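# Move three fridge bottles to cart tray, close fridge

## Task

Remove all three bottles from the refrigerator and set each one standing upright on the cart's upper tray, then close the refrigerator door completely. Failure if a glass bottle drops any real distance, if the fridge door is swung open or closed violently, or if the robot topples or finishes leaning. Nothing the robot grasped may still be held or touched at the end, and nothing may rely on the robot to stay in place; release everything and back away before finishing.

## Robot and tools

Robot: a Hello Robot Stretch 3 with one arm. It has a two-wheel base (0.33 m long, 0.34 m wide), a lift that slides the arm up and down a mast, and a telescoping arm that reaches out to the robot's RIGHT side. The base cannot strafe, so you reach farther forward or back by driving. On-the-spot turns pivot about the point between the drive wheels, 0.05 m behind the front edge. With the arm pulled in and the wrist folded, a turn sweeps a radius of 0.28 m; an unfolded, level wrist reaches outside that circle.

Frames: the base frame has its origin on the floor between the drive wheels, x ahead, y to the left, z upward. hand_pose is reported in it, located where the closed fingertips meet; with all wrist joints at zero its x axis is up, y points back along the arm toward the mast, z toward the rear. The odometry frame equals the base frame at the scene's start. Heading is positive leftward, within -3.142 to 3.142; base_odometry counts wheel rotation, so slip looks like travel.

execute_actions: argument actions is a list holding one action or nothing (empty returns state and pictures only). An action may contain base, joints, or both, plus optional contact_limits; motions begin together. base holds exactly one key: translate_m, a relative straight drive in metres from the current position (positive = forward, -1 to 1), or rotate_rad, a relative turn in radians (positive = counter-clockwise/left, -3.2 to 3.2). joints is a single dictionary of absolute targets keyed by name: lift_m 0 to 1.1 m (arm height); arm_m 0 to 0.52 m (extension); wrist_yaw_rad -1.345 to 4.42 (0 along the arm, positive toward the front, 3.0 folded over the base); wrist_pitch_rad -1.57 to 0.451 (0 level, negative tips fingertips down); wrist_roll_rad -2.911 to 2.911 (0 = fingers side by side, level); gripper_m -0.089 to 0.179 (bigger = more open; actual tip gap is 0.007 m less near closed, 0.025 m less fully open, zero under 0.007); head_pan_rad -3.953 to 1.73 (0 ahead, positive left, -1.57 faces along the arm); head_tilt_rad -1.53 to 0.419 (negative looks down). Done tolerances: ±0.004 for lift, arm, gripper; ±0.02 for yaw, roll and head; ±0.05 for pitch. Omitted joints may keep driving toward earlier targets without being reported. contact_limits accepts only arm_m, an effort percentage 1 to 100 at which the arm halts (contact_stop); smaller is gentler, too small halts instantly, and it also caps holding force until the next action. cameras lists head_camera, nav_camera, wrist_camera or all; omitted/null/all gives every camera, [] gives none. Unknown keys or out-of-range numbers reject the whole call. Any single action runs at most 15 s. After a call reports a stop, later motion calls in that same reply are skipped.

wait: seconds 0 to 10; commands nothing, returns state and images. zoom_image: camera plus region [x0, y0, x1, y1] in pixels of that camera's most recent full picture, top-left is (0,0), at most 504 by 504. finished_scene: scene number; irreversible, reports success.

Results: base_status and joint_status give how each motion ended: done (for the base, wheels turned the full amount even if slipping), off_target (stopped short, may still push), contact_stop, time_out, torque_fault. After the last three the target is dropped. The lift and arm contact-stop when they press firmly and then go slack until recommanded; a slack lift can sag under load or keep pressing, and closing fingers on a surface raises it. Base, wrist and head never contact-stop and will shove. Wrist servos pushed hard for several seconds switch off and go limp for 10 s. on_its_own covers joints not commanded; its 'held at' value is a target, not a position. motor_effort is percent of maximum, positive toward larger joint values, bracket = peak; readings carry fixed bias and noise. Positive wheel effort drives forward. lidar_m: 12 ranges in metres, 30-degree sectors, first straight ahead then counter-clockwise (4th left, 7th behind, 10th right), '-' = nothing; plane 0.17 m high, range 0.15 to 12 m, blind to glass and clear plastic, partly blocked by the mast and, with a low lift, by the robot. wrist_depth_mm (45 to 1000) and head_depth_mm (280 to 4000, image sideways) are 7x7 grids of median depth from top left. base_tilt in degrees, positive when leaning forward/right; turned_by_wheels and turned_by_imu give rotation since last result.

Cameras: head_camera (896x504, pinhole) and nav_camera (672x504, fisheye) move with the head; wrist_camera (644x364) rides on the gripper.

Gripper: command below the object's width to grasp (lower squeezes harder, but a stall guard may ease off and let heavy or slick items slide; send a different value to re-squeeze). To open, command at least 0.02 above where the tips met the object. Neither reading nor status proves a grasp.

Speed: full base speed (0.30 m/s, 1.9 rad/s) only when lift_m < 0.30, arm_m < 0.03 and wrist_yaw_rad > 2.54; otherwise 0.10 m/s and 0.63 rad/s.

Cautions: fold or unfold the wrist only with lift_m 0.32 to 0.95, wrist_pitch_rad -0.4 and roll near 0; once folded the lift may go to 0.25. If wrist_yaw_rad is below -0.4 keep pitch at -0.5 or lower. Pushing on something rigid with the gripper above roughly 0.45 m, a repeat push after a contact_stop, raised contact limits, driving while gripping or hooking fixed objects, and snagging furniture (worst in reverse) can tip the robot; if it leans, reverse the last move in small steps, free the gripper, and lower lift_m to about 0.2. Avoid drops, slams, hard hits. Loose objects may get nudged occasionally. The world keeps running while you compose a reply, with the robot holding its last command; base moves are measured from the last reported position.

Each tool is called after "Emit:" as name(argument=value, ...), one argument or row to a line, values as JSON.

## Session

Emit:
execute_actions(
  actions=[],
)

Scene clock: 0.00 s.
base_odometry: x=+0.000 y=+0.000 heading=+0.000 (m, m, rad; odometry frame)
turned_by_wheels: +0.000 (rad since the last result)
turned_by_imu: +0.000 (rad since the last result)
base_tilt: forward=-2.5 right=-1.7 (deg)
lidar_m: 2.49 1.78 1.20 1.50 1.40 1.30 1.31 1.21 0.94 3.17 1.67 1.77
head_depth_mm: 2106 2256 2307 2316 2331 2377 2067 / 2095 2362 2426 2438 2471 2499 2080 / 2081 2473 2507 2521 2569 2566 2101 / 2048 2582 2587 2665 2689 2705 2102 / 2007 2734 2739 2777 2775 2802 2137 / 2030 2724 2813 2793 2778 2738 2134 / 2005 2408 2409 2370 2353 2318 2155
base_status: not commanded
joint_positions: lift_m=+0.546 arm_m=-0.003 wrist_yaw_rad=+2.821 wrist_pitch_rad=-0.649 wrist_roll_rad=+0.014 gripper_m=+0.037 head_pan_rad=+0.009 head_tilt_rad=-0.007
joint_status: not commanded
motor_effort: left_wheel=+1 right_wheel=-1 lift_m=+45 arm_m=-1 wrist_yaw_rad=-1 wrist_pitch_rad=+3 wrist_roll_rad=+0 gripper_m=+0 head_pan_rad=-1 head_tilt_rad=+0 (%)
hand_pose: x=+0.0386 y=+0.0377 z=+0.5104 quat_wxyz=(+0.331, +0.702, +0.114, +0.621) (m; base frame)
wrist_depth_mm: - - - - - - - / - - - - - - - / 1000 - - - - - - / 855 - 875 882 908 905 924 / 760 751 791 786 809 788 795 / 678 683 - 696 716 703 709 / 629 628 - 641 627 651 641
pictures: head_camera (sideways: a quarter turn clockwise sets it upright), nav_camera (sideways: a quarter turn counterclockwise sets it upright), wrist_camera
Images, in order (width x height): head_camera 896x504, nav_camera 672x504, wrist_camera 644x364.

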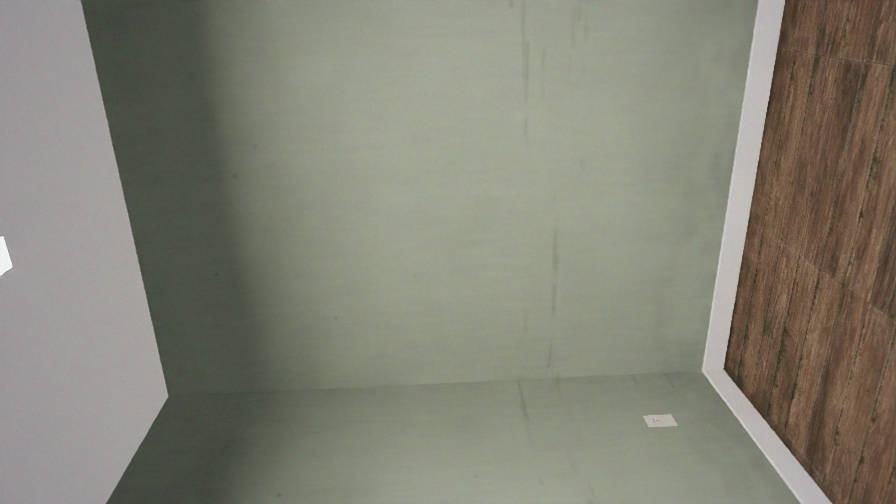

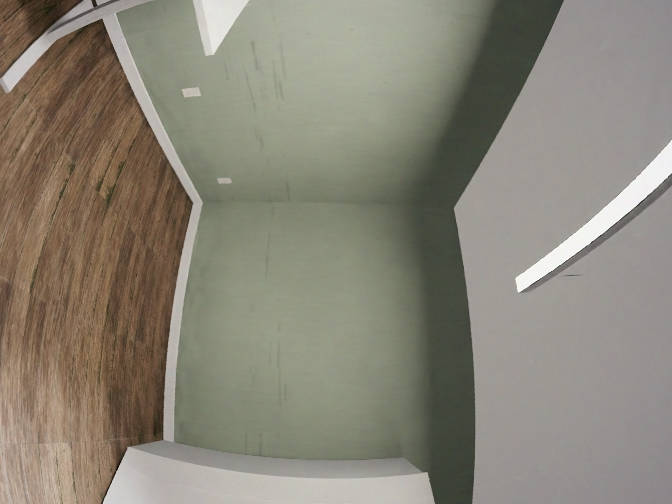

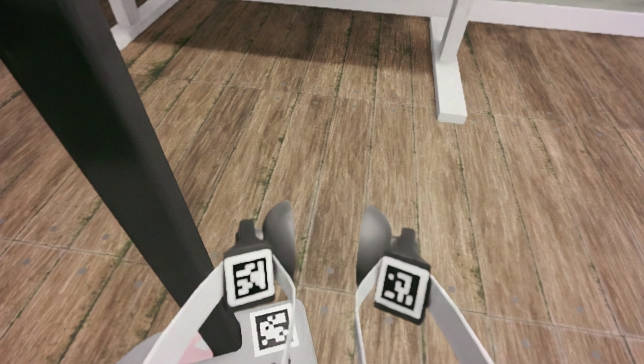

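Emit:
execute_actions(
  actions=[
    {"joints": {"head_pan_rad": -1.0, "head_tilt_rad": -0.45, "lift_m": 0.42, "wrist_pitch_rad": -0.4, "wrist_yaw_rad": 3.0}},
  ],
  cameras=["head_camera", "nav_camera"],
)

Scene clock: 5.70 s.
base_odometry: x=+0.000 y=+0.000 heading=+0.000 (m, m, rad; odometry frame)
turned_by_wheels: +0.000 (rad since the last result)
turned_by_imu: +0.000 (rad since the last result)
base_tilt: forward=-2.5 right=-1.7 (deg)
lidar_m: 2.49 1.77 1.20 1.50 1.40 1.29 1.31 1.21 0.94 3.17 1.67 1.77
head_depth_mm: 3226 3507 3629 2804 2040 1595 1314 / 3001 3364 3586 2819 2014 1597 1316 / 2784 3026 3342 2802 2055 1614 1329 / 2606 2846 3102 2839 2014 1621 1329 / 1415 1516 1677 1860 2010 1626 1327 / 1418 1553 1705 1893 2023 1625 1338 / 1447 1582 1747 1971 2088 1640 1346
base_status: not commanded
joint_positions: lift_m=+0.421 arm_m=-0.003 wrist_yaw_rad=+2.998 wrist_pitch_rad=-0.425 wrist_roll_rad=+0.014 gripper_m=+0.037 head_pan_rad=-0.993 head_tilt_rad=-0.444
joint_status: all done
motor_effort: left_wheel=+0(0) right_wheel=-1(1) lift_m=+20(36) arm_m=+0(1) wrist_yaw_rad=+1(2) wrist_pitch_rad=+8(8) wrist_roll_rad=+0(0) gripper_m=+0(1) head_pan_rad=-3(30) head_tilt_rad=-3(18) (%)
hand_pose: x=+0.0107 y=+0.0791 z=+0.4318 quat_wxyz=(+0.199, +0.704, +0.098, +0.674) (m; base frame)
wrist_depth_mm: - - - - - - - / - - - - - - - / - - - - - - - / 917 930 953 965 982 986 - / 767 777 - 790 839 817 835 / 656 658 - 677 683 689 701 / 568 580 575 587 593 601 607
pictures: head_camera (sideways: a quarter turn clockwise sets it upright), nav_camera (sideways: a quarter turn counterclockwise sets it upright)
Images, in order (width x height): head_camera 896x504, nav_camera 672x504.

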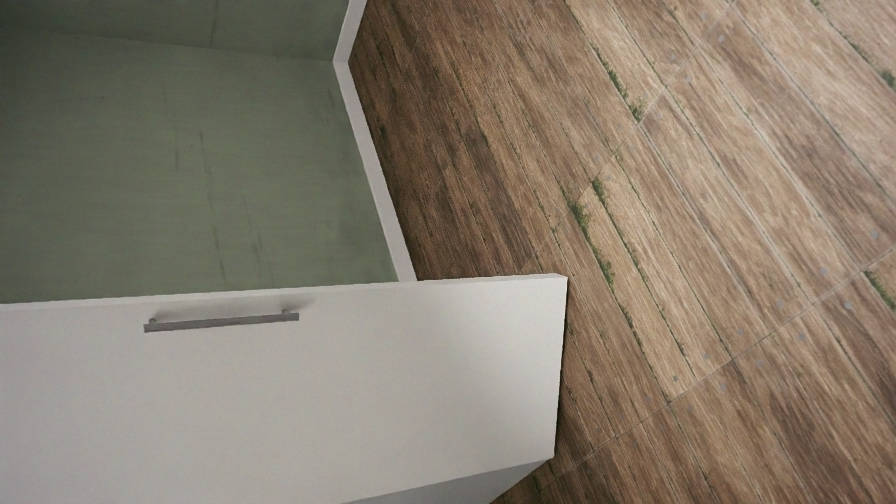

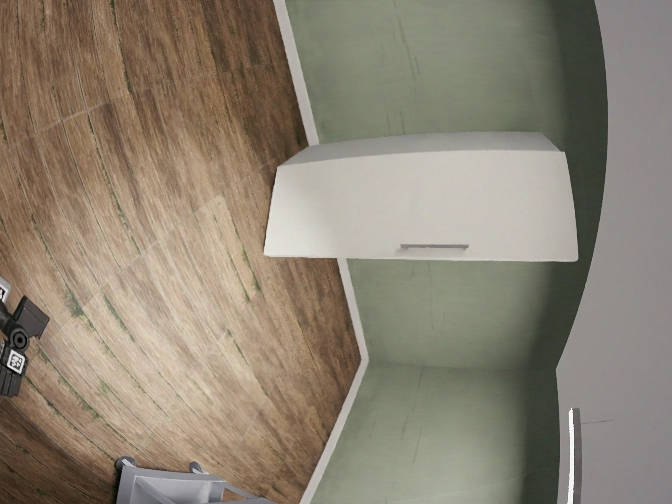

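Emit:
execute_actions(
  actions=[
    {"base": {"rotate_rad": -1.09}, "joints": {"head_pan_rad": -1.15, "head_tilt_rad": -0.65, "lift_m": 0.28, "gripper_m": 0.0}},
  ],
  cameras=["head_camera", "nav_camera"],
)

Scene clock: 46.97 s.
base_odometry: x=+0.000 y=+0.000 heading=-1.090 (m, m, rad; odometry frame)
turned_by_wheels: -1.090 (rad since the last result)
turned_by_imu: -1.114 (rad since the last result)
base_tilt: forward=-2.6 right=-1.7 (deg)
lidar_m: 1.67 1.74 2.48 1.81 1.64 1.55 1.41 1.29 1.30 1.63 0.94 1.33
head_depth_mm: 1972 2119 2281 2029 1652 1383 1183 / 2374 2567 2582 2069 1647 1385 1192 / 2814 3128 2600 1998 1661 1396 1193 / 2821 3072 1541 1632 1580 1402 1199 / 2791 1466 1236 1373 1544 1398 1199 / 2673 1502 1028 1321 1580 1396 1200 / 2564 1478 1550 1695 1687 1405 1207
base_status: done
joint_positions: lift_m=+0.281 arm_m=-0.003 wrist_yaw_rad=+2.999 wrist_pitch_rad=-0.424 wrist_roll_rad=+0.014 gripper_m=+0.000 head_pan_rad=-1.143 head_tilt_rad=-0.642
joint_status: all done
motor_effort: left_wheel=+2(12) right_wheel=-2(6) lift_m=+19(13) arm_m=-1(1) wrist_yaw_rad=+2(1) wrist_pitch_rad=+7(8) wrist_roll_rad=+0(0) gripper_m=-2(94) head_pan_rad=-3(14) head_tilt_rad=-3(16) (%)
hand_pose: x=+0.0106 y=+0.0793 z=+0.2920 quat_wxyz=(+0.199, +0.704, +0.098, +0.674) (m; base frame)
wrist_depth_mm: - - - - - - - / - - - - - - - / 858 882 905 919 956 965 993 / 686 692 714 731 733 759 767 / 570 574 596 - 604 617 626 / 488 505 - - 521 520 526 / - - - - 441 453 457
pictures: head_camera (sideways: a quarter turn clockwise sets it upright), nav_camera (sideways: a quarter turn counterclockwise sets it upright)
Images, in order (width x height): head_camera 896x504, nav_camera 672x504.

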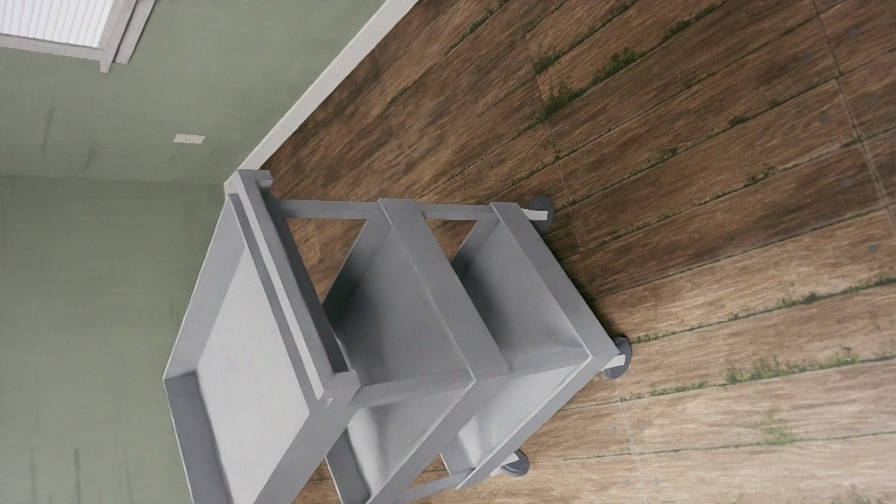

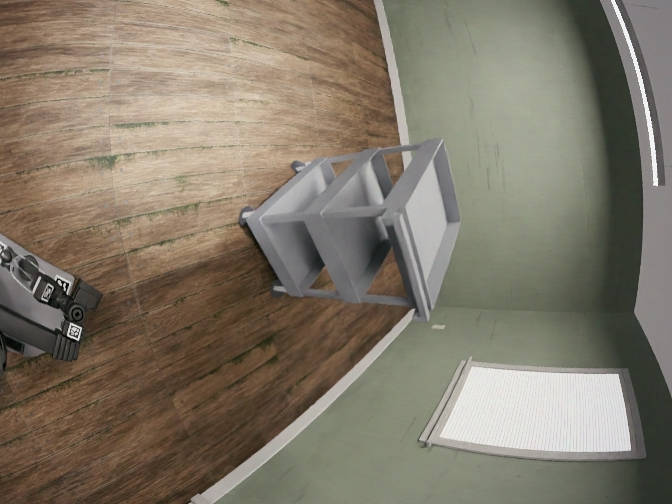

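Emit:
execute_actions(
  actions=[
    {"base": {"translate_m": 1.0}, "joints": {"head_pan_rad": 0.45, "head_tilt_rad": -0.75}},
  ],
  cameras=["head_camera", "nav_camera"],
)

Scene clock: 75.10 s.
base_odometry: x=+0.463 y=-0.887 heading=-1.090 (m, m, rad; odometry frame)
turned_by_wheels: +0.000 (rad since the last result)
turned_by_imu: +0.004 (rad since the last result)
base_tilt: forward=-2.5 right=-1.7 (deg)
lidar_m: 1.84 0.68 0.99 2.07 2.29 1.86 2.27 2.09 0.87 0.89 2.49 2.50
head_depth_mm: 1650 1921 2145 1832 1529 1310 1145 / 1604 1845 2113 1832 1532 1324 1150 / 584 695 1980 1743 1503 1319 1149 / 556 651 774 925 1164 1325 1154 / 611 706 834 1007 1285 1331 1151 / 651 756 897 1109 1448 1321 1153 / 692 813 984 1246 1514 1335 1160
base_status: done
joint_positions: lift_m=+0.281 arm_m=-0.003 wrist_yaw_rad=+2.999 wrist_pitch_rad=-0.424 wrist_roll_rad=+0.014 gripper_m=+0.000 head_pan_rad=+0.443 head_tilt_rad=-0.742
joint_status: all done
motor_effort: left_wheel=+3(12) right_wheel=-3(5) lift_m=+19(19) arm_m=-1(1) wrist_yaw_rad=+1(1) wrist_pitch_rad=+7(7) wrist_roll_rad=+0(0) gripper_m=-3(1) head_pan_rad=+2(29) head_tilt_rad=-3(11) (%)
hand_pose: x=+0.0105 y=+0.0793 z=+0.2920 quat_wxyz=(+0.199, +0.704, +0.098, +0.674) (m; base frame)
wrist_depth_mm: - - - - - - 783 / - - - - - - 782 / 859 888 908 928 947 933 771 / 684 690 727 728 730 748 743 / 573 579 595 - 608 619 625 / 486 512 - - 530 525 528 / - - - - 442 452 456
pictures: head_camera (sideways: a quarter turn clockwise sets it upright), nav_camera (sideways: a quarter turn counterclockwise sets it upright)
Images, in order (width x height): head_camera 896x504, nav_camera 672x504.

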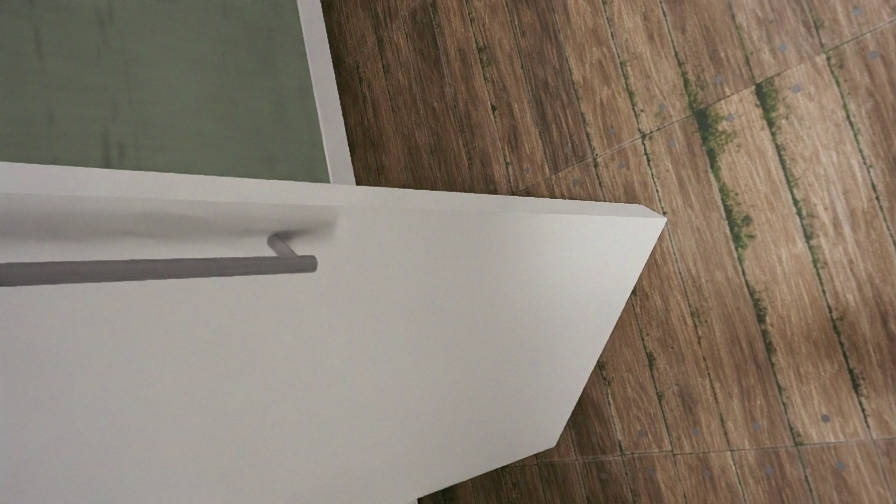

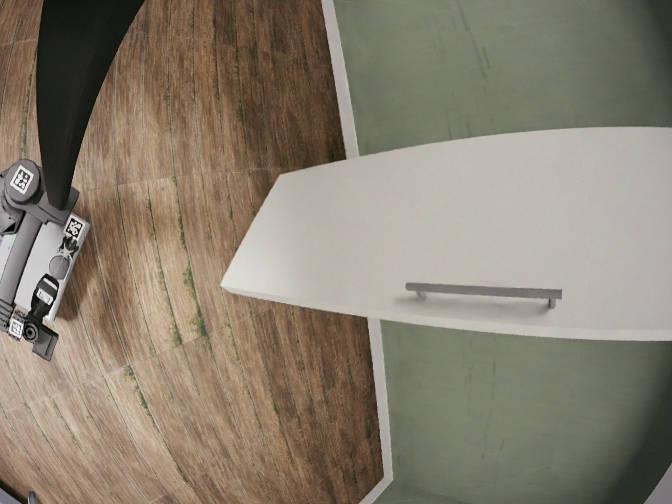

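Emit:
execute_actions(
  actions=[
    {"base": {"rotate_rad": -0.08}},
  ],
  cameras=[],
)

Emit:
execute_actions(
  actions=[
    {"base": {"translate_m": 0.84}, "joints": {"head_pan_rad": 1.5, "head_tilt_rad": -0.8}},
  ],
  cameras=["head_camera", "nav_camera"],
)

Scene clock: 88.63 s.
base_odometry: x=+0.463 y=-0.887 heading=-1.170 (m, m, rad; odometry frame)
turned_by_wheels: -0.080 (rad since the last result)
turned_by_imu: -0.082 (rad since the last result)
base_tilt: forward=-2.4 right=-1.7 (deg)
lidar_m: 1.91 0.68 0.90 1.96 2.28 1.86 2.38 2.09 0.87 0.88 2.49 2.48
head_depth_mm: 1760 2038 2247 1848 1534 1316 1144 / 1690 1955 2176 1833 1531 1321 1145 / 1606 1847 2136 1846 1525 1316 1150 / 582 665 774 936 1165 1321 1155 / 562 657 788 953 1204 1318 1158 / 610 705 844 1025 1339 1340 1164 / 639 748 896 1128 1452 1329 1162
base_status: done
joint_positions: lift_m=+0.281 arm_m=-0.003 wrist_yaw_rad=+2.999 wrist_pitch_rad=-0.424 wrist_roll_rad=+0.014 gripper_m=+0.000 head_pan_rad=+0.443 head_tilt_rad=-0.742
joint_status: not commanded
motor_effort: left_wheel=+4(13) right_wheel=-3(6) lift_m=+19(20) arm_m=-1(1) wrist_yaw_rad=+1(0) wrist_pitch_rad=+7(7) wrist_roll_rad=+0(0) gripper_m=-2(3) head_pan_rad=+2(2) head_tilt_rad=-4(3) (%)
hand_pose: x=+0.0105 y=+0.0793 z=+0.2920 quat_wxyz=(+0.199, +0.704, +0.098, +0.674) (m; base frame)
wrist_depth_mm: - - - - - - 714 / - - - - - - 718 / 871 875 919 917 932 945 705 / 681 695 721 722 737 743 737 / 576 581 599 - 614 617 623 / 488 509 - - 522 522 520 / - - - - 445 453 454
pictures: none
No camera images: the call's "cameras" was empty. Leave "cameras" out to get every camera's image.

Scene clock: 93.20 s.
base_odometry: x=+0.791 y=-1.660 heading=-1.170 (m, m, rad; odometry frame)
turned_by_wheels: +0.000 (rad since the last result)
turned_by_imu: +0.003 (rad since the last result)
base_tilt: forward=-2.5 right=-1.7 (deg)
lidar_m: 1.21 1.06 0.52 0.58 0.33 2.61 3.09 1.30 1.22 2.17 1.90 1.91
head_depth_mm: 443 482 544 688 1366 1286 1132 / 901 767 635 722 867 1232 1135 / 890 754 1227 1038 1284 1236 1137 / 899 767 1197 1094 1349 1284 1131 / 812 828 1052 1161 1403 1288 1152 / 730 805 934 1053 973 911 - / 690 729 684 644 611 - -
base_status: done
joint_positions: lift_m=+0.281 arm_m=-0.003 wrist_yaw_rad=+2.999 wrist_pitch_rad=-0.424 wrist_roll_rad=+0.014 gripper_m=+0.000 head_pan_rad=+1.493 head_tilt_rad=-0.790
joint_status: all done
motor_effort: left_wheel=+3(13) right_wheel=-2(5) lift_m=+20(20) arm_m=-1(1) wrist_yaw_rad=+0(0) wrist_pitch_rad=+7(7) wrist_roll_rad=+0(0) gripper_m=-3(3) head_pan_rad=+2(29) head_tilt_rad=-4(8) (%)
hand_pose: x=+0.0105 y=+0.0793 z=+0.2920 quat_wxyz=(+0.198, +0.704, +0.098, +0.674) (m; base frame)
wrist_depth_mm: 263 - 803 972 977 544 805 / 291 - 872 877 790 680 845 / 556 316 867 789 622 873 880 / 667 347 712 719 673 752 770 / 568 389 592 - 609 620 622 / 490 494 - - 524 522 529 / - - - - 447 449 456
pictures: head_camera (sideways: a quarter turn clockwise sets it upright), nav_camera (sideways: a quarter turn counterclockwise sets it upright)
Images, in order (width x height): head_camera 896x504, nav_camera 672x504.

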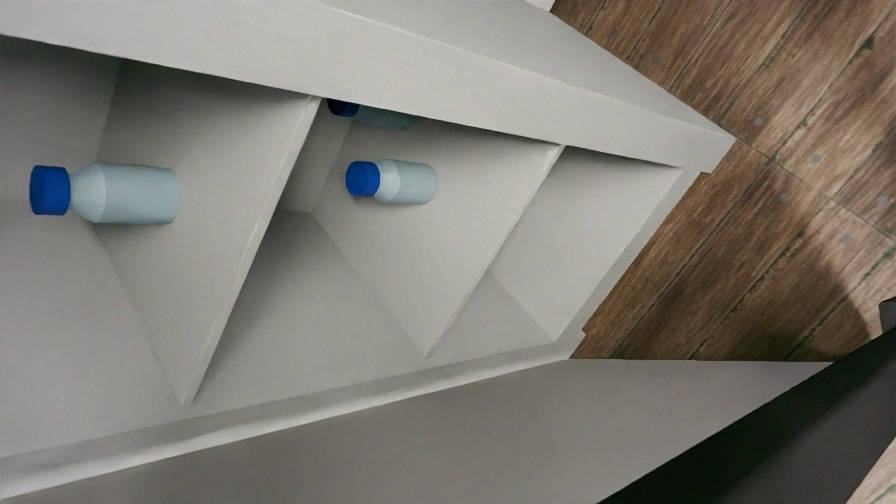

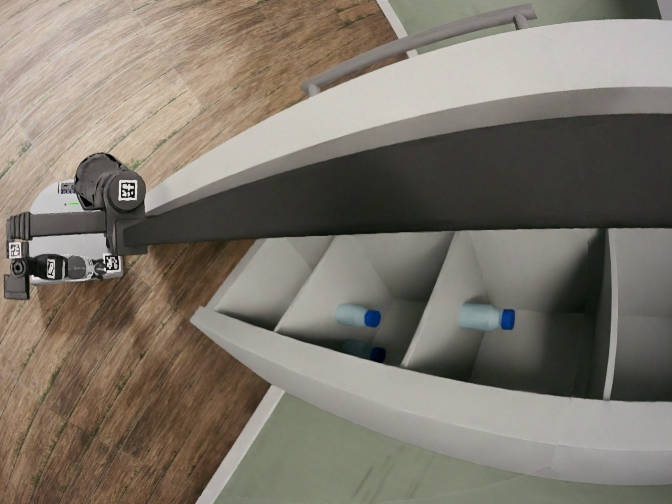

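Emit:
execute_actions(
  actions=[
    {"base": {"rotate_rad": 2.325}, "joints": {"head_pan_rad": -0.7, "head_tilt_rad": -0.95, "lift_m": 0.295}},
  ],
  cameras=["head_camera", "nav_camera"],
)

Scene clock: 98.03 s.
base_odometry: x=+0.791 y=-1.660 heading=+1.155 (m, m, rad; odometry frame)
turned_by_wheels: +2.325 (rad since the last result)
turned_by_imu: +2.372 (rad since the last result)
base_tilt: forward=-2.5 right=-1.7 (deg)
lidar_m: 0.31 2.61 2.80 1.22 1.52 1.97 1.91 1.50 1.09 0.56 0.52 0.33
head_depth_mm: 689 630 1014 781 1313 1225 1105 / 692 1182 1031 976 1236 1222 1127 / 717 1080 1090 1371 1322 1226 1142 / 762 965 1099 1395 1366 1229 1126 / 770 890 1045 1117 1162 1197 1107 / 591 605 621 636 655 1175 1114 / 422 429 435 445 556 1241 1112
base_status: done
joint_positions: lift_m=+0.294 arm_m=-0.003 wrist_yaw_rad=+2.999 wrist_pitch_rad=-0.424 wrist_roll_rad=+0.014 gripper_m=+0.000 head_pan_rad=-0.693 head_tilt_rad=-0.939
joint_status: all done
motor_effort: left_wheel=-3(10) right_wheel=+2(7) lift_m=+62(65) arm_m=-1(1) wrist_yaw_rad=+0(1) wrist_pitch_rad=+7(7) wrist_roll_rad=+0(0) gripper_m=-2(3) head_pan_rad=-3(28) head_tilt_rad=-4(16) (%)
hand_pose: x=+0.0105 y=+0.0793 z=+0.3057 quat_wxyz=(+0.198, +0.704, +0.098, +0.674) (m; base frame)
wrist_depth_mm: - - - - - - - / - - - - - - - / 885 908 922 947 988 - - / 703 711 740 750 758 773 785 / 592 592 615 - 621 631 645 / 506 510 - - 538 539 540 / 455 - - - 460 464 467
pictures: head_camera (sideways: a quarter turn clockwise sets it upright), nav_camera (sideways: a quarter turn counterclockwise sets it upright)
Images, in order (width x height): head_camera 896x504, nav_camera 672x504.

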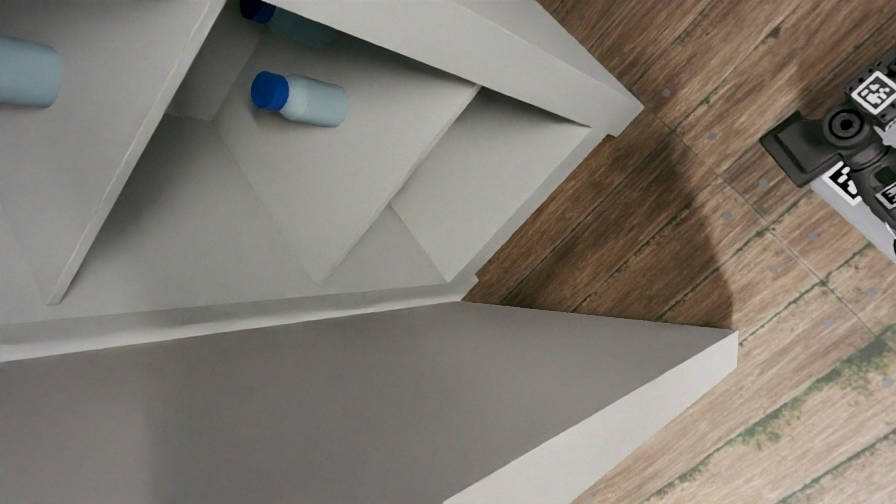

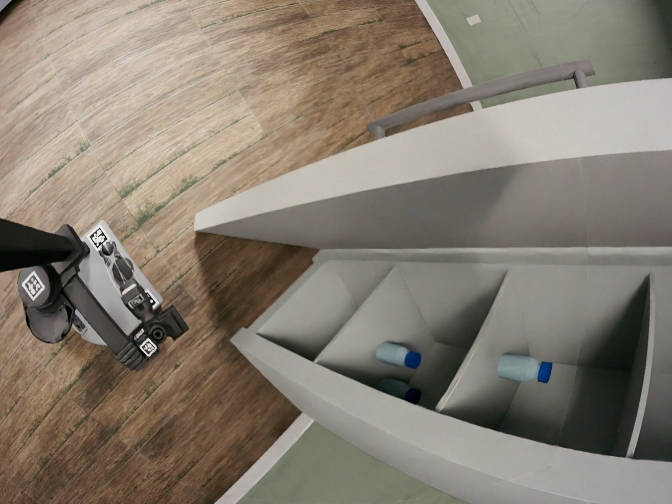

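Emit:
execute_actions(
  actions=[
    {"joints": {"lift_m": 0.40, "wrist_yaw_rad": 1.5, "wrist_pitch_rad": -0.25}},
  ],
  cameras=[],
)

Emit:
execute_actions(
  actions=[
    {"base": {"translate_m": 0.46}, "joints": {"lift_m": 0.58, "wrist_pitch_rad": 0.0, "head_pan_rad": -1.2, "head_tilt_rad": -0.8}},
  ],
)

Scene clock: 115.97 s.
base_odometry: x=+0.791 y=-1.660 heading=+1.155 (m, m, rad; odometry frame)
turned_by_wheels: +0.000 (rad since the last result)
turned_by_imu: +0.000 (rad since the last result)
base_tilt: forward=-2.4 right=-1.7 (deg)
lidar_m: 0.31 2.62 2.81 1.22 1.52 1.97 1.91 1.50 1.10 0.56 0.52 0.33
head_depth_mm: 690 630 1019 778 1301 1225 1124 / 690 1172 1031 980 1229 1230 - / 715 1083 1084 1371 1321 1249 - / 763 958 1102 1405 1370 1207 1123 / 773 892 1054 1115 1173 1197 1105 / 592 605 621 634 654 1176 1113 / 421 429 435 446 556 1234 1113
base_status: not commanded
joint_positions: lift_m=+0.399 arm_m=-0.003 wrist_yaw_rad=+1.502 wrist_pitch_rad=-0.275 wrist_roll_rad=+0.014 gripper_m=+0.000 head_pan_rad=-0.693 head_tilt_rad=-0.939
joint_status: all done
motor_effort: left_wheel=-3(3) right_wheel=+2(1) lift_m=+62(57) arm_m=-1(1) wrist_yaw_rad=-2(3) wrist_pitch_rad=+8(8) wrist_roll_rad=+0(0) gripper_m=-3(3) head_pan_rad=-3(3) head_tilt_rad=-4(4) (%)
hand_pose: x=+0.2181 y=-0.1588 z=+0.4452 quat_wxyz=(+0.576, +0.552, -0.449, +0.403) (m; base frame)
wrist_depth_mm: - 220 219 273 366 539 540 / - 247 231 293 401 574 569 / - - 245 317 448 624 615 / - - 260 342 506 664 660 / 895 876 278 - 591 708 716 / 736 740 294 - 740 648 622 / 626 626 348 465 653 607 526
pictures: none
No camera images: the call's "cameras" was empty. Leave "cameras" out to get every camera's image.

Scene clock: 122.13 s.
base_odometry: x=+0.977 y=-1.239 heading=+1.155 (m, m, rad; odometry frame)
turned_by_wheels: +0.000 (rad since the last result)
turned_by_imu: -0.016 (rad since the last result)
base_tilt: forward=-2.5 right=-1.6 (deg)
lidar_m: 0.25 0.26 2.80 1.40 1.39 2.46 2.37 1.52 0.56 0.84 0.36 0.26
head_depth_mm: 743 635 622 990 915 1167 1147 / 801 720 624 1022 931 1199 - / 771 748 647 1056 958 1211 1166 / 544 620 650 862 1002 1228 - / 453 522 606 710 833 976 1088 / 419 454 495 547 606 683 800 / 352 377 406 438 477 518 574
base_status: done
joint_positions: lift_m=+0.579 arm_m=-0.003 wrist_yaw_rad=+1.505 wrist_pitch_rad=-0.029 wrist_roll_rad=+0.014 gripper_m=+0.000 head_pan_rad=-1.194 head_tilt_rad=-0.802
joint_status: all done
motor_effort: left_wheel=+2(26) right_wheel=+12(24) lift_m=+61(64) arm_m=-1(2) wrist_yaw_rad=-5(24) wrist_pitch_rad=+9(16) wrist_roll_rad=+0(0) gripper_m=-4(3) head_pan_rad=-2(24) head_tilt_rad=+1(10) (%)
hand_pose: x=+0.2335 y=-0.1590 z=+0.6867 quat_wxyz=(+0.520, +0.494, -0.512, +0.472) (m; base frame)
wrist_depth_mm: 157 158 159 161 162 164 166 / 162 163 164 166 167 170 171 / 167 168 170 171 174 175 177 / 173 173 175 177 180 182 183 / 178 180 182 - 186 188 191 / 186 186 188 - 193 195 197 / 192 193 196 198 200 203 206
pictures: head_camera (sideways: a quarter turn clockwise sets it upright), nav_camera (sideways: a quarter turn counterclockwise sets it upright), wrist_camera
Images, in order (width x height): head_camera 896x504, nav_camera 672x504, wrist_camera 644x364.

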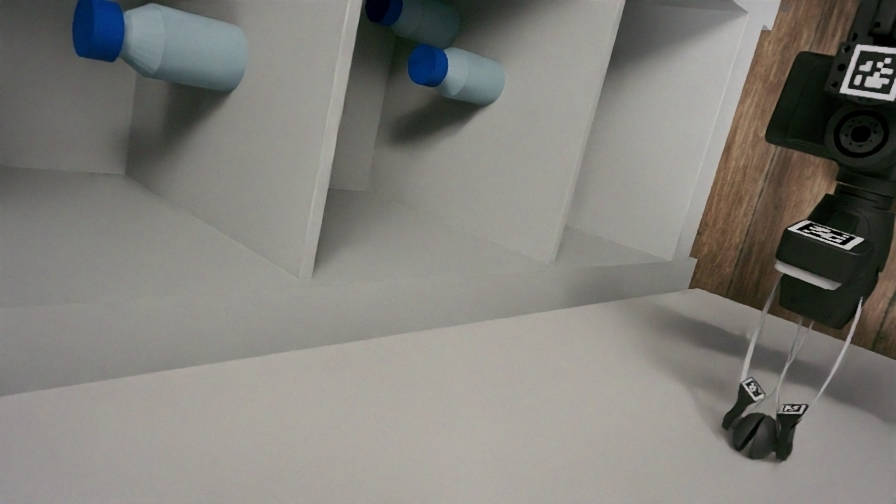

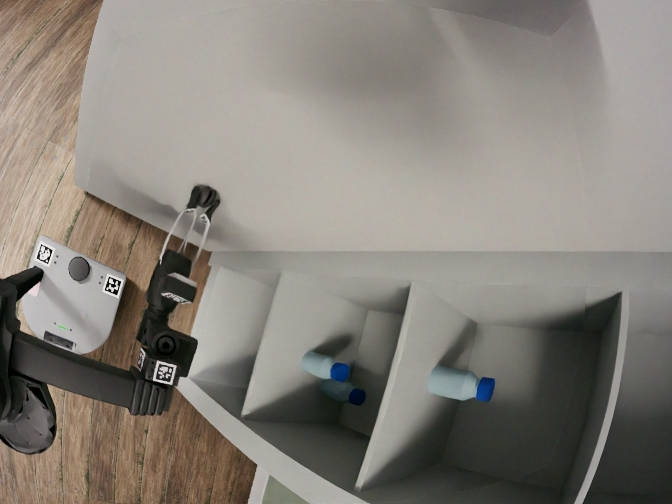

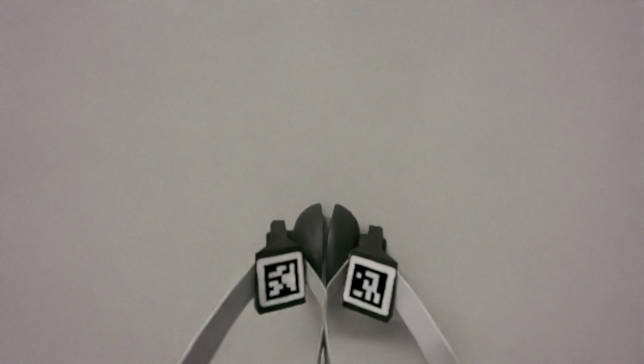

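Emit:
zoom_image(
  camera="head_camera",
  region=[340, 0, 540, 130],
)

Emit:
zoom_image(
  camera="head_camera",
  region=[60, 0, 260, 130],
)

Region (340, 0, 540, 130) of head_camera's 896x504 image, scaled by 2.520, with more detail than that image has; it fills the top 328 rows of this view, and the rest is white.

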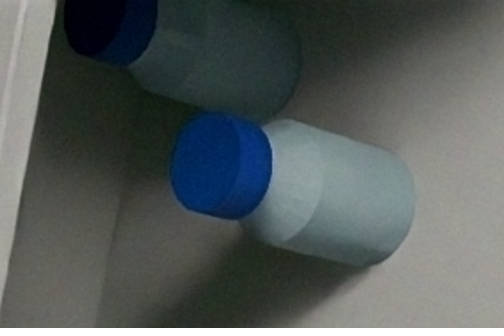

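Region (60, 0, 260, 130) of head_camera's 896x504 image, scaled by 2.520, with more detail than that image has; it fills the top 328 rows of this view, and the rest is white.

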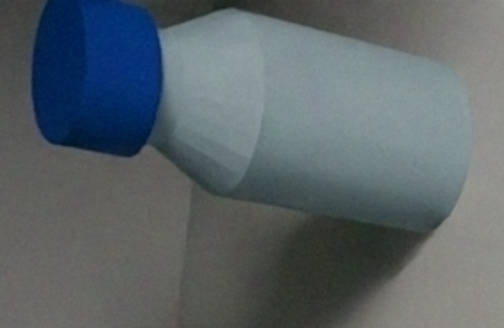

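Emit:
execute_actions(
  actions=[
    {"base": {"translate_m": -0.01}, "joints": {"wrist_yaw_rad": -0.05, "wrist_pitch_rad": -0.5, "gripper_m": 0.13, "arm_m": 0.2, "head_pan_rad": -1.45}},
  ],
)

Scene clock: 141.70 s.
base_odometry: x=+0.972 y=-1.248 heading=+1.155 (m, m, rad; odometry frame)
turned_by_wheels: +0.000 (rad since the last result)
turned_by_imu: +0.000 (rad since the last result)
base_tilt: forward=-2.5 right=-1.7 (deg)
lidar_m: 0.26 0.27 2.79 1.40 1.38 2.45 2.35 1.53 0.55 0.85 0.37 0.27
head_depth_mm: 785 742 620 853 892 1228 1128 / 797 743 645 1049 - 1207 1135 / 792 721 646 1005 - 1215 1135 / 777 674 648 1059 1251 1218 1135 / 812 755 650 1036 1041 1225 1137 / 695 703 639 757 877 970 999 / 510 523 591 654 669 682 697
base_status: done
joint_positions: lift_m=+0.579 arm_m=+0.200 wrist_yaw_rad=-0.049 wrist_pitch_rad=-0.512 wrist_roll_rad=+0.014 gripper_m=+0.130 head_pan_rad=-1.443 head_tilt_rad=-0.802
joint_status: all done
motor_effort: left_wheel=+1(7) right_wheel=-1(10) lift_m=+59(61) arm_m=+2(3) wrist_yaw_rad=-2(21) wrist_pitch_rad=+4(8) wrist_roll_rad=+0(0) gripper_m=+0(97) head_pan_rad=-3(18) head_tilt_rad=+0(1) (%)
hand_pose: x=-0.0319 y=-0.5560 z=+0.5717 quat_wxyz=(+0.675, +0.161, -0.693, -0.197) (m; base frame)
wrist_depth_mm: 322 440 454 234 444 361 243 / 327 435 480 248 473 364 242 / 327 373 366 269 389 357 241 / 296 309 306 298 319 314 240 / 259 269 266 268 272 283 238 / 228 - 231 234 235 - 229 / 203 202 205 206 208 205 212
pictures: head_camera (sideways: a quarter turn clockwise sets it upright), nav_camera (sideways: a quarter turn counterclockwise sets it upright), wrist_camera
Images, in order (width x height): head_camera 896x504, nav_camera 672x504, wrist_camera 644x364.

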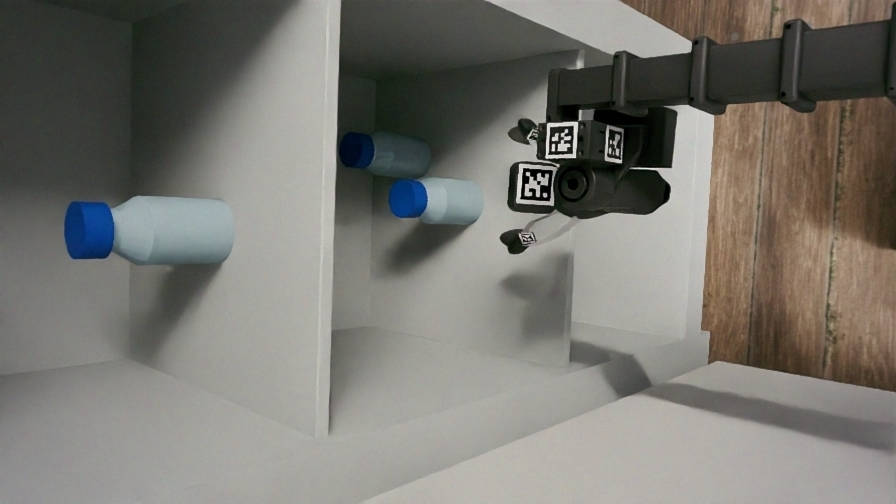

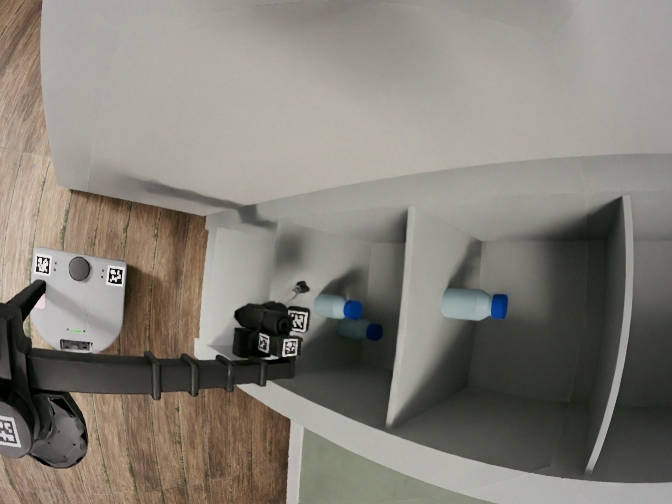

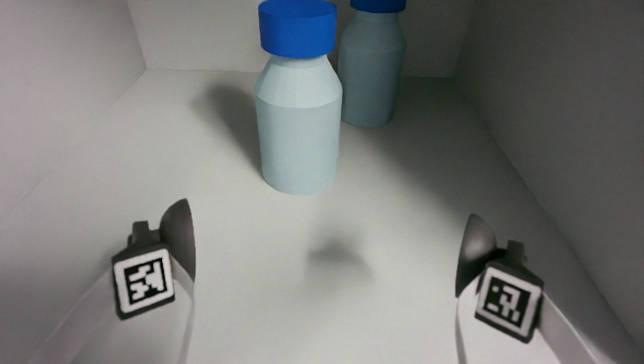

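Emit:
execute_actions(
  actions=[
    {"base": {"translate_m": 0.018}, "joints": {"lift_m": 0.553, "arm_m": 0.345}},
  ],
  cameras=["wrist_camera"],
)

Scene clock: 156.03 s.
base_odometry: x=+0.980 y=-1.232 heading=+1.155 (m, m, rad; odometry frame)
turned_by_wheels: +0.000 (rad since the last result)
turned_by_imu: +0.000 (rad since the last result)
base_tilt: forward=-2.5 right=-1.6 (deg)
lidar_m: 0.24 0.25 2.80 1.41 1.39 2.46 2.37 1.52 0.56 0.80 0.35 0.25
head_depth_mm: 788 739 620 918 904 1220 1134 / 794 744 645 1079 1245 1210 1130 / 788 672 646 1005 1242 1216 1129 / 792 699 649 1055 1245 1221 1129 / 811 753 652 1011 979 1217 1136 / 637 654 626 744 834 896 924 / 466 501 565 611 621 633 649
base_status: done
joint_positions: lift_m=+0.554 arm_m=+0.345 wrist_yaw_rad=-0.049 wrist_pitch_rad=-0.513 wrist_roll_rad=+0.014 gripper_m=+0.130 head_pan_rad=-1.443 head_tilt_rad=-0.802
joint_status: all done
motor_effort: left_wheel=+1(5) right_wheel=-2(2) lift_m=+19(58) arm_m=+2(2) wrist_yaw_rad=-1(2) wrist_pitch_rad=+4(4) wrist_roll_rad=+0(0) gripper_m=+1(0) head_pan_rad=-3(3) head_tilt_rad=+0(1) (%)
hand_pose: x=-0.0320 y=-0.7009 z=+0.5457 quat_wxyz=(+0.675, +0.161, -0.693, -0.198) (m; base frame)
wrist_depth_mm: 302 319 313 116 192 313 262 / 303 352 344 90 206 344 262 / 297 323 315 99 223 329 261 / 263 268 254 116 247 281 261 / 227 235 218 119 229 246 237 / 198 - 195 138 205 - 209 / - 176 177 171 181 179 185
pictures: wrist_camera
Images, in order (width x height): wrist_camera 644x364.

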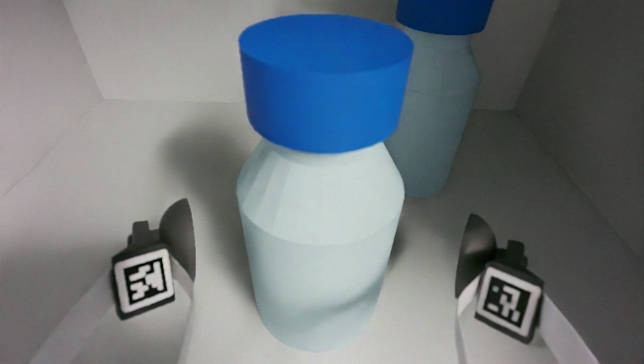

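Emit:
execute_actions(
  actions=[
    {"joints": {"arm_m": 0.362, "gripper_m": 0.095}},
  ],
  cameras=[],
)

Emit:
execute_actions(
  actions=[
    {"joints": {"gripper_m": 0.033}},
  ],
  cameras=["wrist_camera"],
)

Scene clock: 160.53 s.
base_odometry: x=+0.980 y=-1.232 heading=+1.155 (m, m, rad; odometry frame)
turned_by_wheels: +0.000 (rad since the last result)
turned_by_imu: +0.000 (rad since the last result)
base_tilt: forward=-2.5 right=-1.7 (deg)
lidar_m: 0.24 0.25 2.79 1.41 1.39 2.47 2.38 1.52 0.56 0.80 0.34 0.25
head_depth_mm: 794 742 620 913 906 1220 1136 / 799 745 645 1083 1243 1210 1132 / 785 670 647 1001 1251 1214 1130 / 791 698 651 1055 1243 1223 1140 / 814 754 650 1009 974 1220 1138 / 639 654 626 743 835 900 929 / 466 502 565 610 621 636 648
base_status: not commanded
joint_positions: lift_m=+0.554 arm_m=+0.362 wrist_yaw_rad=-0.049 wrist_pitch_rad=-0.513 wrist_roll_rad=+0.014 gripper_m=+0.095 head_pan_rad=-1.443 head_tilt_rad=-0.802
joint_status: all done
motor_effort: left_wheel=+1(1) right_wheel=-1(2) lift_m=+20(19) arm_m=+2(2) wrist_yaw_rad=-2(1) wrist_pitch_rad=+4(4) wrist_roll_rad=+0(0) gripper_m=+0(94) head_pan_rad=-2(3) head_tilt_rad=+0(0) (%)
hand_pose: x=-0.0320 y=-0.7179 z=+0.5457 quat_wxyz=(+0.675, +0.161, -0.693, -0.198) (m; base frame)
wrist_depth_mm: 290 300 297 293 183 293 264 / 300 333 93 84 96 325 263 / 296 322 302 78 195 329 262 / 264 268 261 88 225 281 260 / 226 227 112 104 117 241 237 / 197 204 123 107 141 207 208 / 176 176 174 130 180 180 184
pictures: none
No camera images: the call's "cameras" was empty. Leave "cameras" out to get every camera's image.

Scene clock: 161.63 s.
base_odometry: x=+0.980 y=-1.232 heading=+1.155 (m, m, rad; odometry frame)
turned_by_wheels: +0.000 (rad since the last result)
turned_by_imu: +0.000 (rad since the last result)
base_tilt: forward=-2.5 right=-1.7 (deg)
lidar_m: 0.24 0.25 2.80 1.41 1.39 2.48 2.37 1.52 0.56 0.80 0.35 0.25
head_depth_mm: 791 740 620 920 907 1227 1131 / 796 742 643 1078 1248 1212 1134 / 790 670 647 980 1243 1212 1130 / 794 695 648 1056 1251 1220 1135 / 818 755 650 1011 974 1224 1135 / 635 655 624 745 833 898 928 / 466 502 566 610 619 635 646
base_status: not commanded
joint_positions: lift_m=+0.554 arm_m=+0.362 wrist_yaw_rad=-0.048 wrist_pitch_rad=-0.519 wrist_roll_rad=+0.014 gripper_m=+0.034 head_pan_rad=-1.443 head_tilt_rad=-0.802
joint_status: all done
motor_effort: left_wheel=+2(1) right_wheel=-3(3) lift_m=+20(20) arm_m=+2(2) wrist_yaw_rad=-3(5) wrist_pitch_rad=+6(6) wrist_roll_rad=+0(0) gripper_m=-23(99) head_pan_rad=-2(3) head_tilt_rad=+1(0) (%)
hand_pose: x=-0.0316 y=-0.7170 z=+0.5442 quat_wxyz=(+0.674, +0.164, -0.692, -0.199) (m; base frame)
wrist_depth_mm: 291 302 297 293 183 292 263 / 301 335 322 81 87 324 263 / 292 317 307 74 81 326 263 / 260 263 258 84 122 278 261 / 223 226 111 100 109 236 238 / 195 197 118 102 109 206 207 / 173 176 171 123 175 180 182
pictures: wrist_camera
Images, in order (width x height): wrist_camera 644x364.

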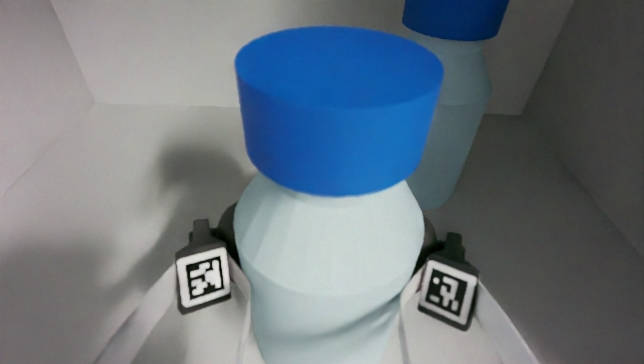

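Emit:
execute_actions(
  actions=[
    {"base": {"translate_m": -0.15}, "joints": {"lift_m": 0.72, "arm_m": 0.06}},
  ],
  cameras=["head_camera", "wrist_camera"],
)

Scene clock: 181.90 s.
base_odometry: x=+0.919 y=-1.369 heading=+1.155 (m, m, rad; odometry frame)
turned_by_wheels: +0.000 (rad since the last result)
turned_by_imu: +0.000 (rad since the last result)
base_tilt: forward=-2.5 right=-1.7 (deg)
lidar_m: 0.39 0.41 2.79 1.34 1.33 2.31 2.22 1.53 0.52 0.51 0.57 0.41
head_depth_mm: 421 466 548 1393 1483 - - / 708 670 604 706 821 - 1116 / 802 750 647 1057 586 - 1133 / 809 748 650 1047 1253 1227 1134 / 798 694 653 1063 1249 1227 1141 / 789 704 654 1061 1096 1231 1138 / 798 761 659 887 943 1042 1057
base_status: done
joint_positions: lift_m=+0.719 arm_m=+0.060 wrist_yaw_rad=-0.050 wrist_pitch_rad=-0.548 wrist_roll_rad=+0.014 gripper_m=+0.034 head_pan_rad=-1.443 head_tilt_rad=-0.802
joint_status: all done
motor_effort: left_wheel=+1(5) right_wheel=-1(6) lift_m=+66(71) arm_m=-3(3) wrist_yaw_rad=+0(12) wrist_pitch_rad=+15(16) wrist_roll_rad=+0(0) gripper_m=-21(25) head_pan_rad=-2(3) head_tilt_rad=-1(0) (%)
hand_pose: x=-0.0319 y=-0.4111 z=+0.7038 quat_wxyz=(+0.671, +0.173, -0.690, -0.210) (m; base frame)
wrist_depth_mm: 488 592 579 569 208 179 701 / 491 646 637 81 87 200 791 / 490 585 566 76 84 224 911 / 469 488 481 86 242 269 - / 419 426 112 100 109 - - / 452 604 118 103 110 965 966 / 496 684 693 122 465 842 851
pictures: head_camera (sideways: a quarter turn clockwise sets it upright), wrist_camera
Images, in order (width x height): head_camera 896x504, wrist_camera 644x364.

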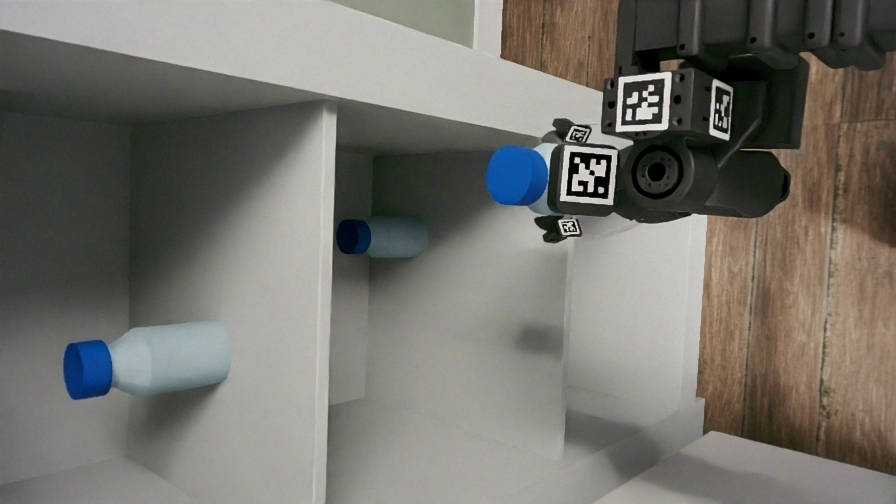

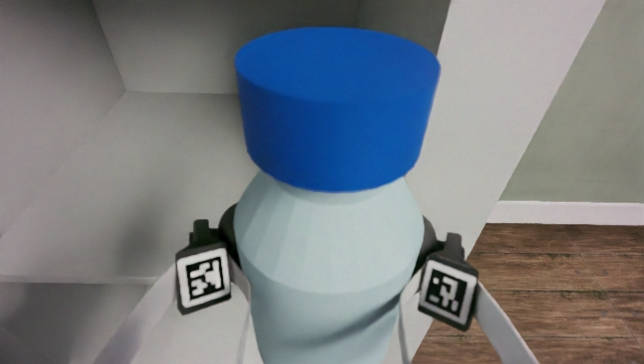

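Emit:
execute_actions(
  actions=[
    {"base": {"rotate_rad": -1.2}, "joints": {"lift_m": 0.9, "arm_m": 0.04, "head_pan_rad": -3.05, "head_tilt_rad": -0.5}},
  ],
  cameras=["head_camera", "nav_camera"],
)

Scene clock: 186.33 s.
base_odometry: x=+0.919 y=-1.369 heading=-0.045 (m, m, rad; odometry frame)
turned_by_wheels: -1.200 (rad since the last result)
turned_by_imu: -1.228 (rad since the last result)
base_tilt: forward=-2.5 right=-1.7 (deg)
lidar_m: 0.61 0.43 0.39 0.40 2.96 1.40 1.32 2.45 2.22 1.85 1.18 0.51
head_depth_mm: 2238 2418 1437 1732 1831 - - / 2292 2485 1653 1745 1777 - - / 2455 2622 1671 1753 1828 - 1248 / 2532 2826 1582 1767 1780 1524 1290 / 2653 2904 3250 2540 1908 1526 1311 / 2736 3067 3381 2578 1914 1533 1319 / 2803 3054 3166 2573 1943 1551 1320
base_status: done
joint_positions: lift_m=+0.899 arm_m=+0.040 wrist_yaw_rad=-0.050 wrist_pitch_rad=-0.549 wrist_roll_rad=+0.014 gripper_m=+0.034 head_pan_rad=-3.043 head_tilt_rad=-0.507
joint_status: all done
motor_effort: left_wheel=+4(10) right_wheel=-3(5) lift_m=+66(75) arm_m=-3(4) wrist_yaw_rad=+0(0) wrist_pitch_rad=+15(15) wrist_roll_rad=+0(0) gripper_m=-23(23) head_pan_rad=-3(28) head_tilt_rad=+2(16) (%)
hand_pose: x=-0.0318 y=-0.3910 z=+0.8837 quat_wxyz=(+0.671, +0.173, -0.690, -0.210) (m; base frame)
wrist_depth_mm: 920 - - - - - - / 932 - - 81 87 - - / 969 - - 76 84 - - / - - - 86 - - - / - - 112 100 109 - - / - - 118 103 109 - - / 977 - 995 122 - - -
pictures: head_camera (sideways: a quarter turn clockwise sets it upright), nav_camera (sideways: a quarter turn counterclockwise sets it upright)
Images, in order (width x height): head_camera 896x504, nav_camera 672x504.

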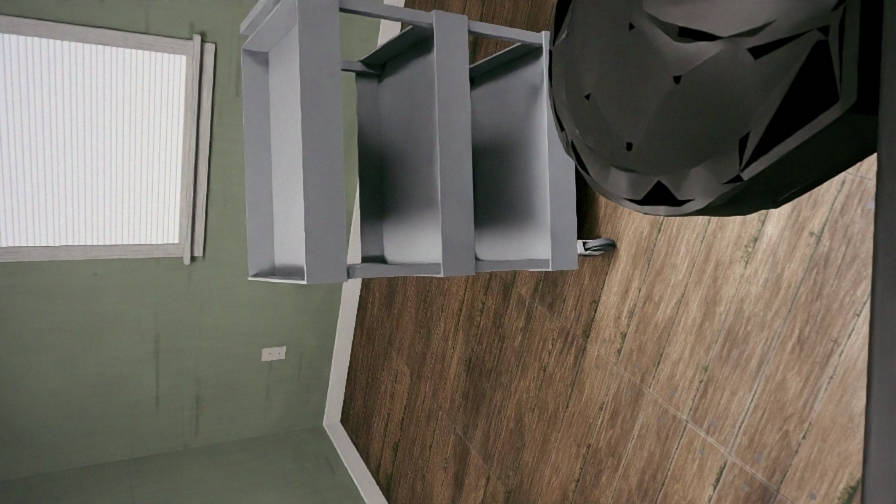

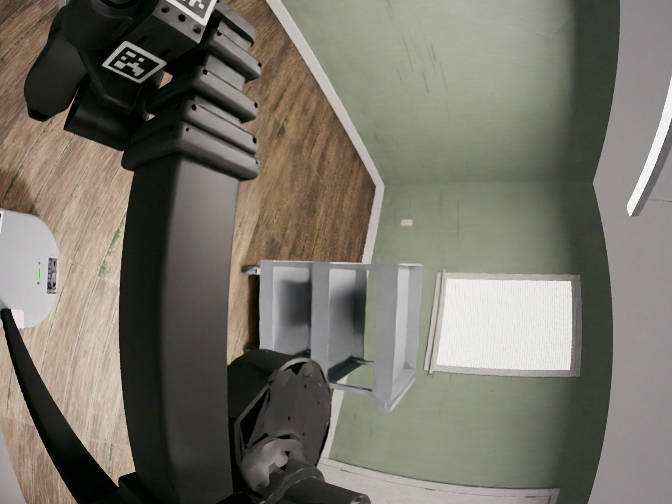

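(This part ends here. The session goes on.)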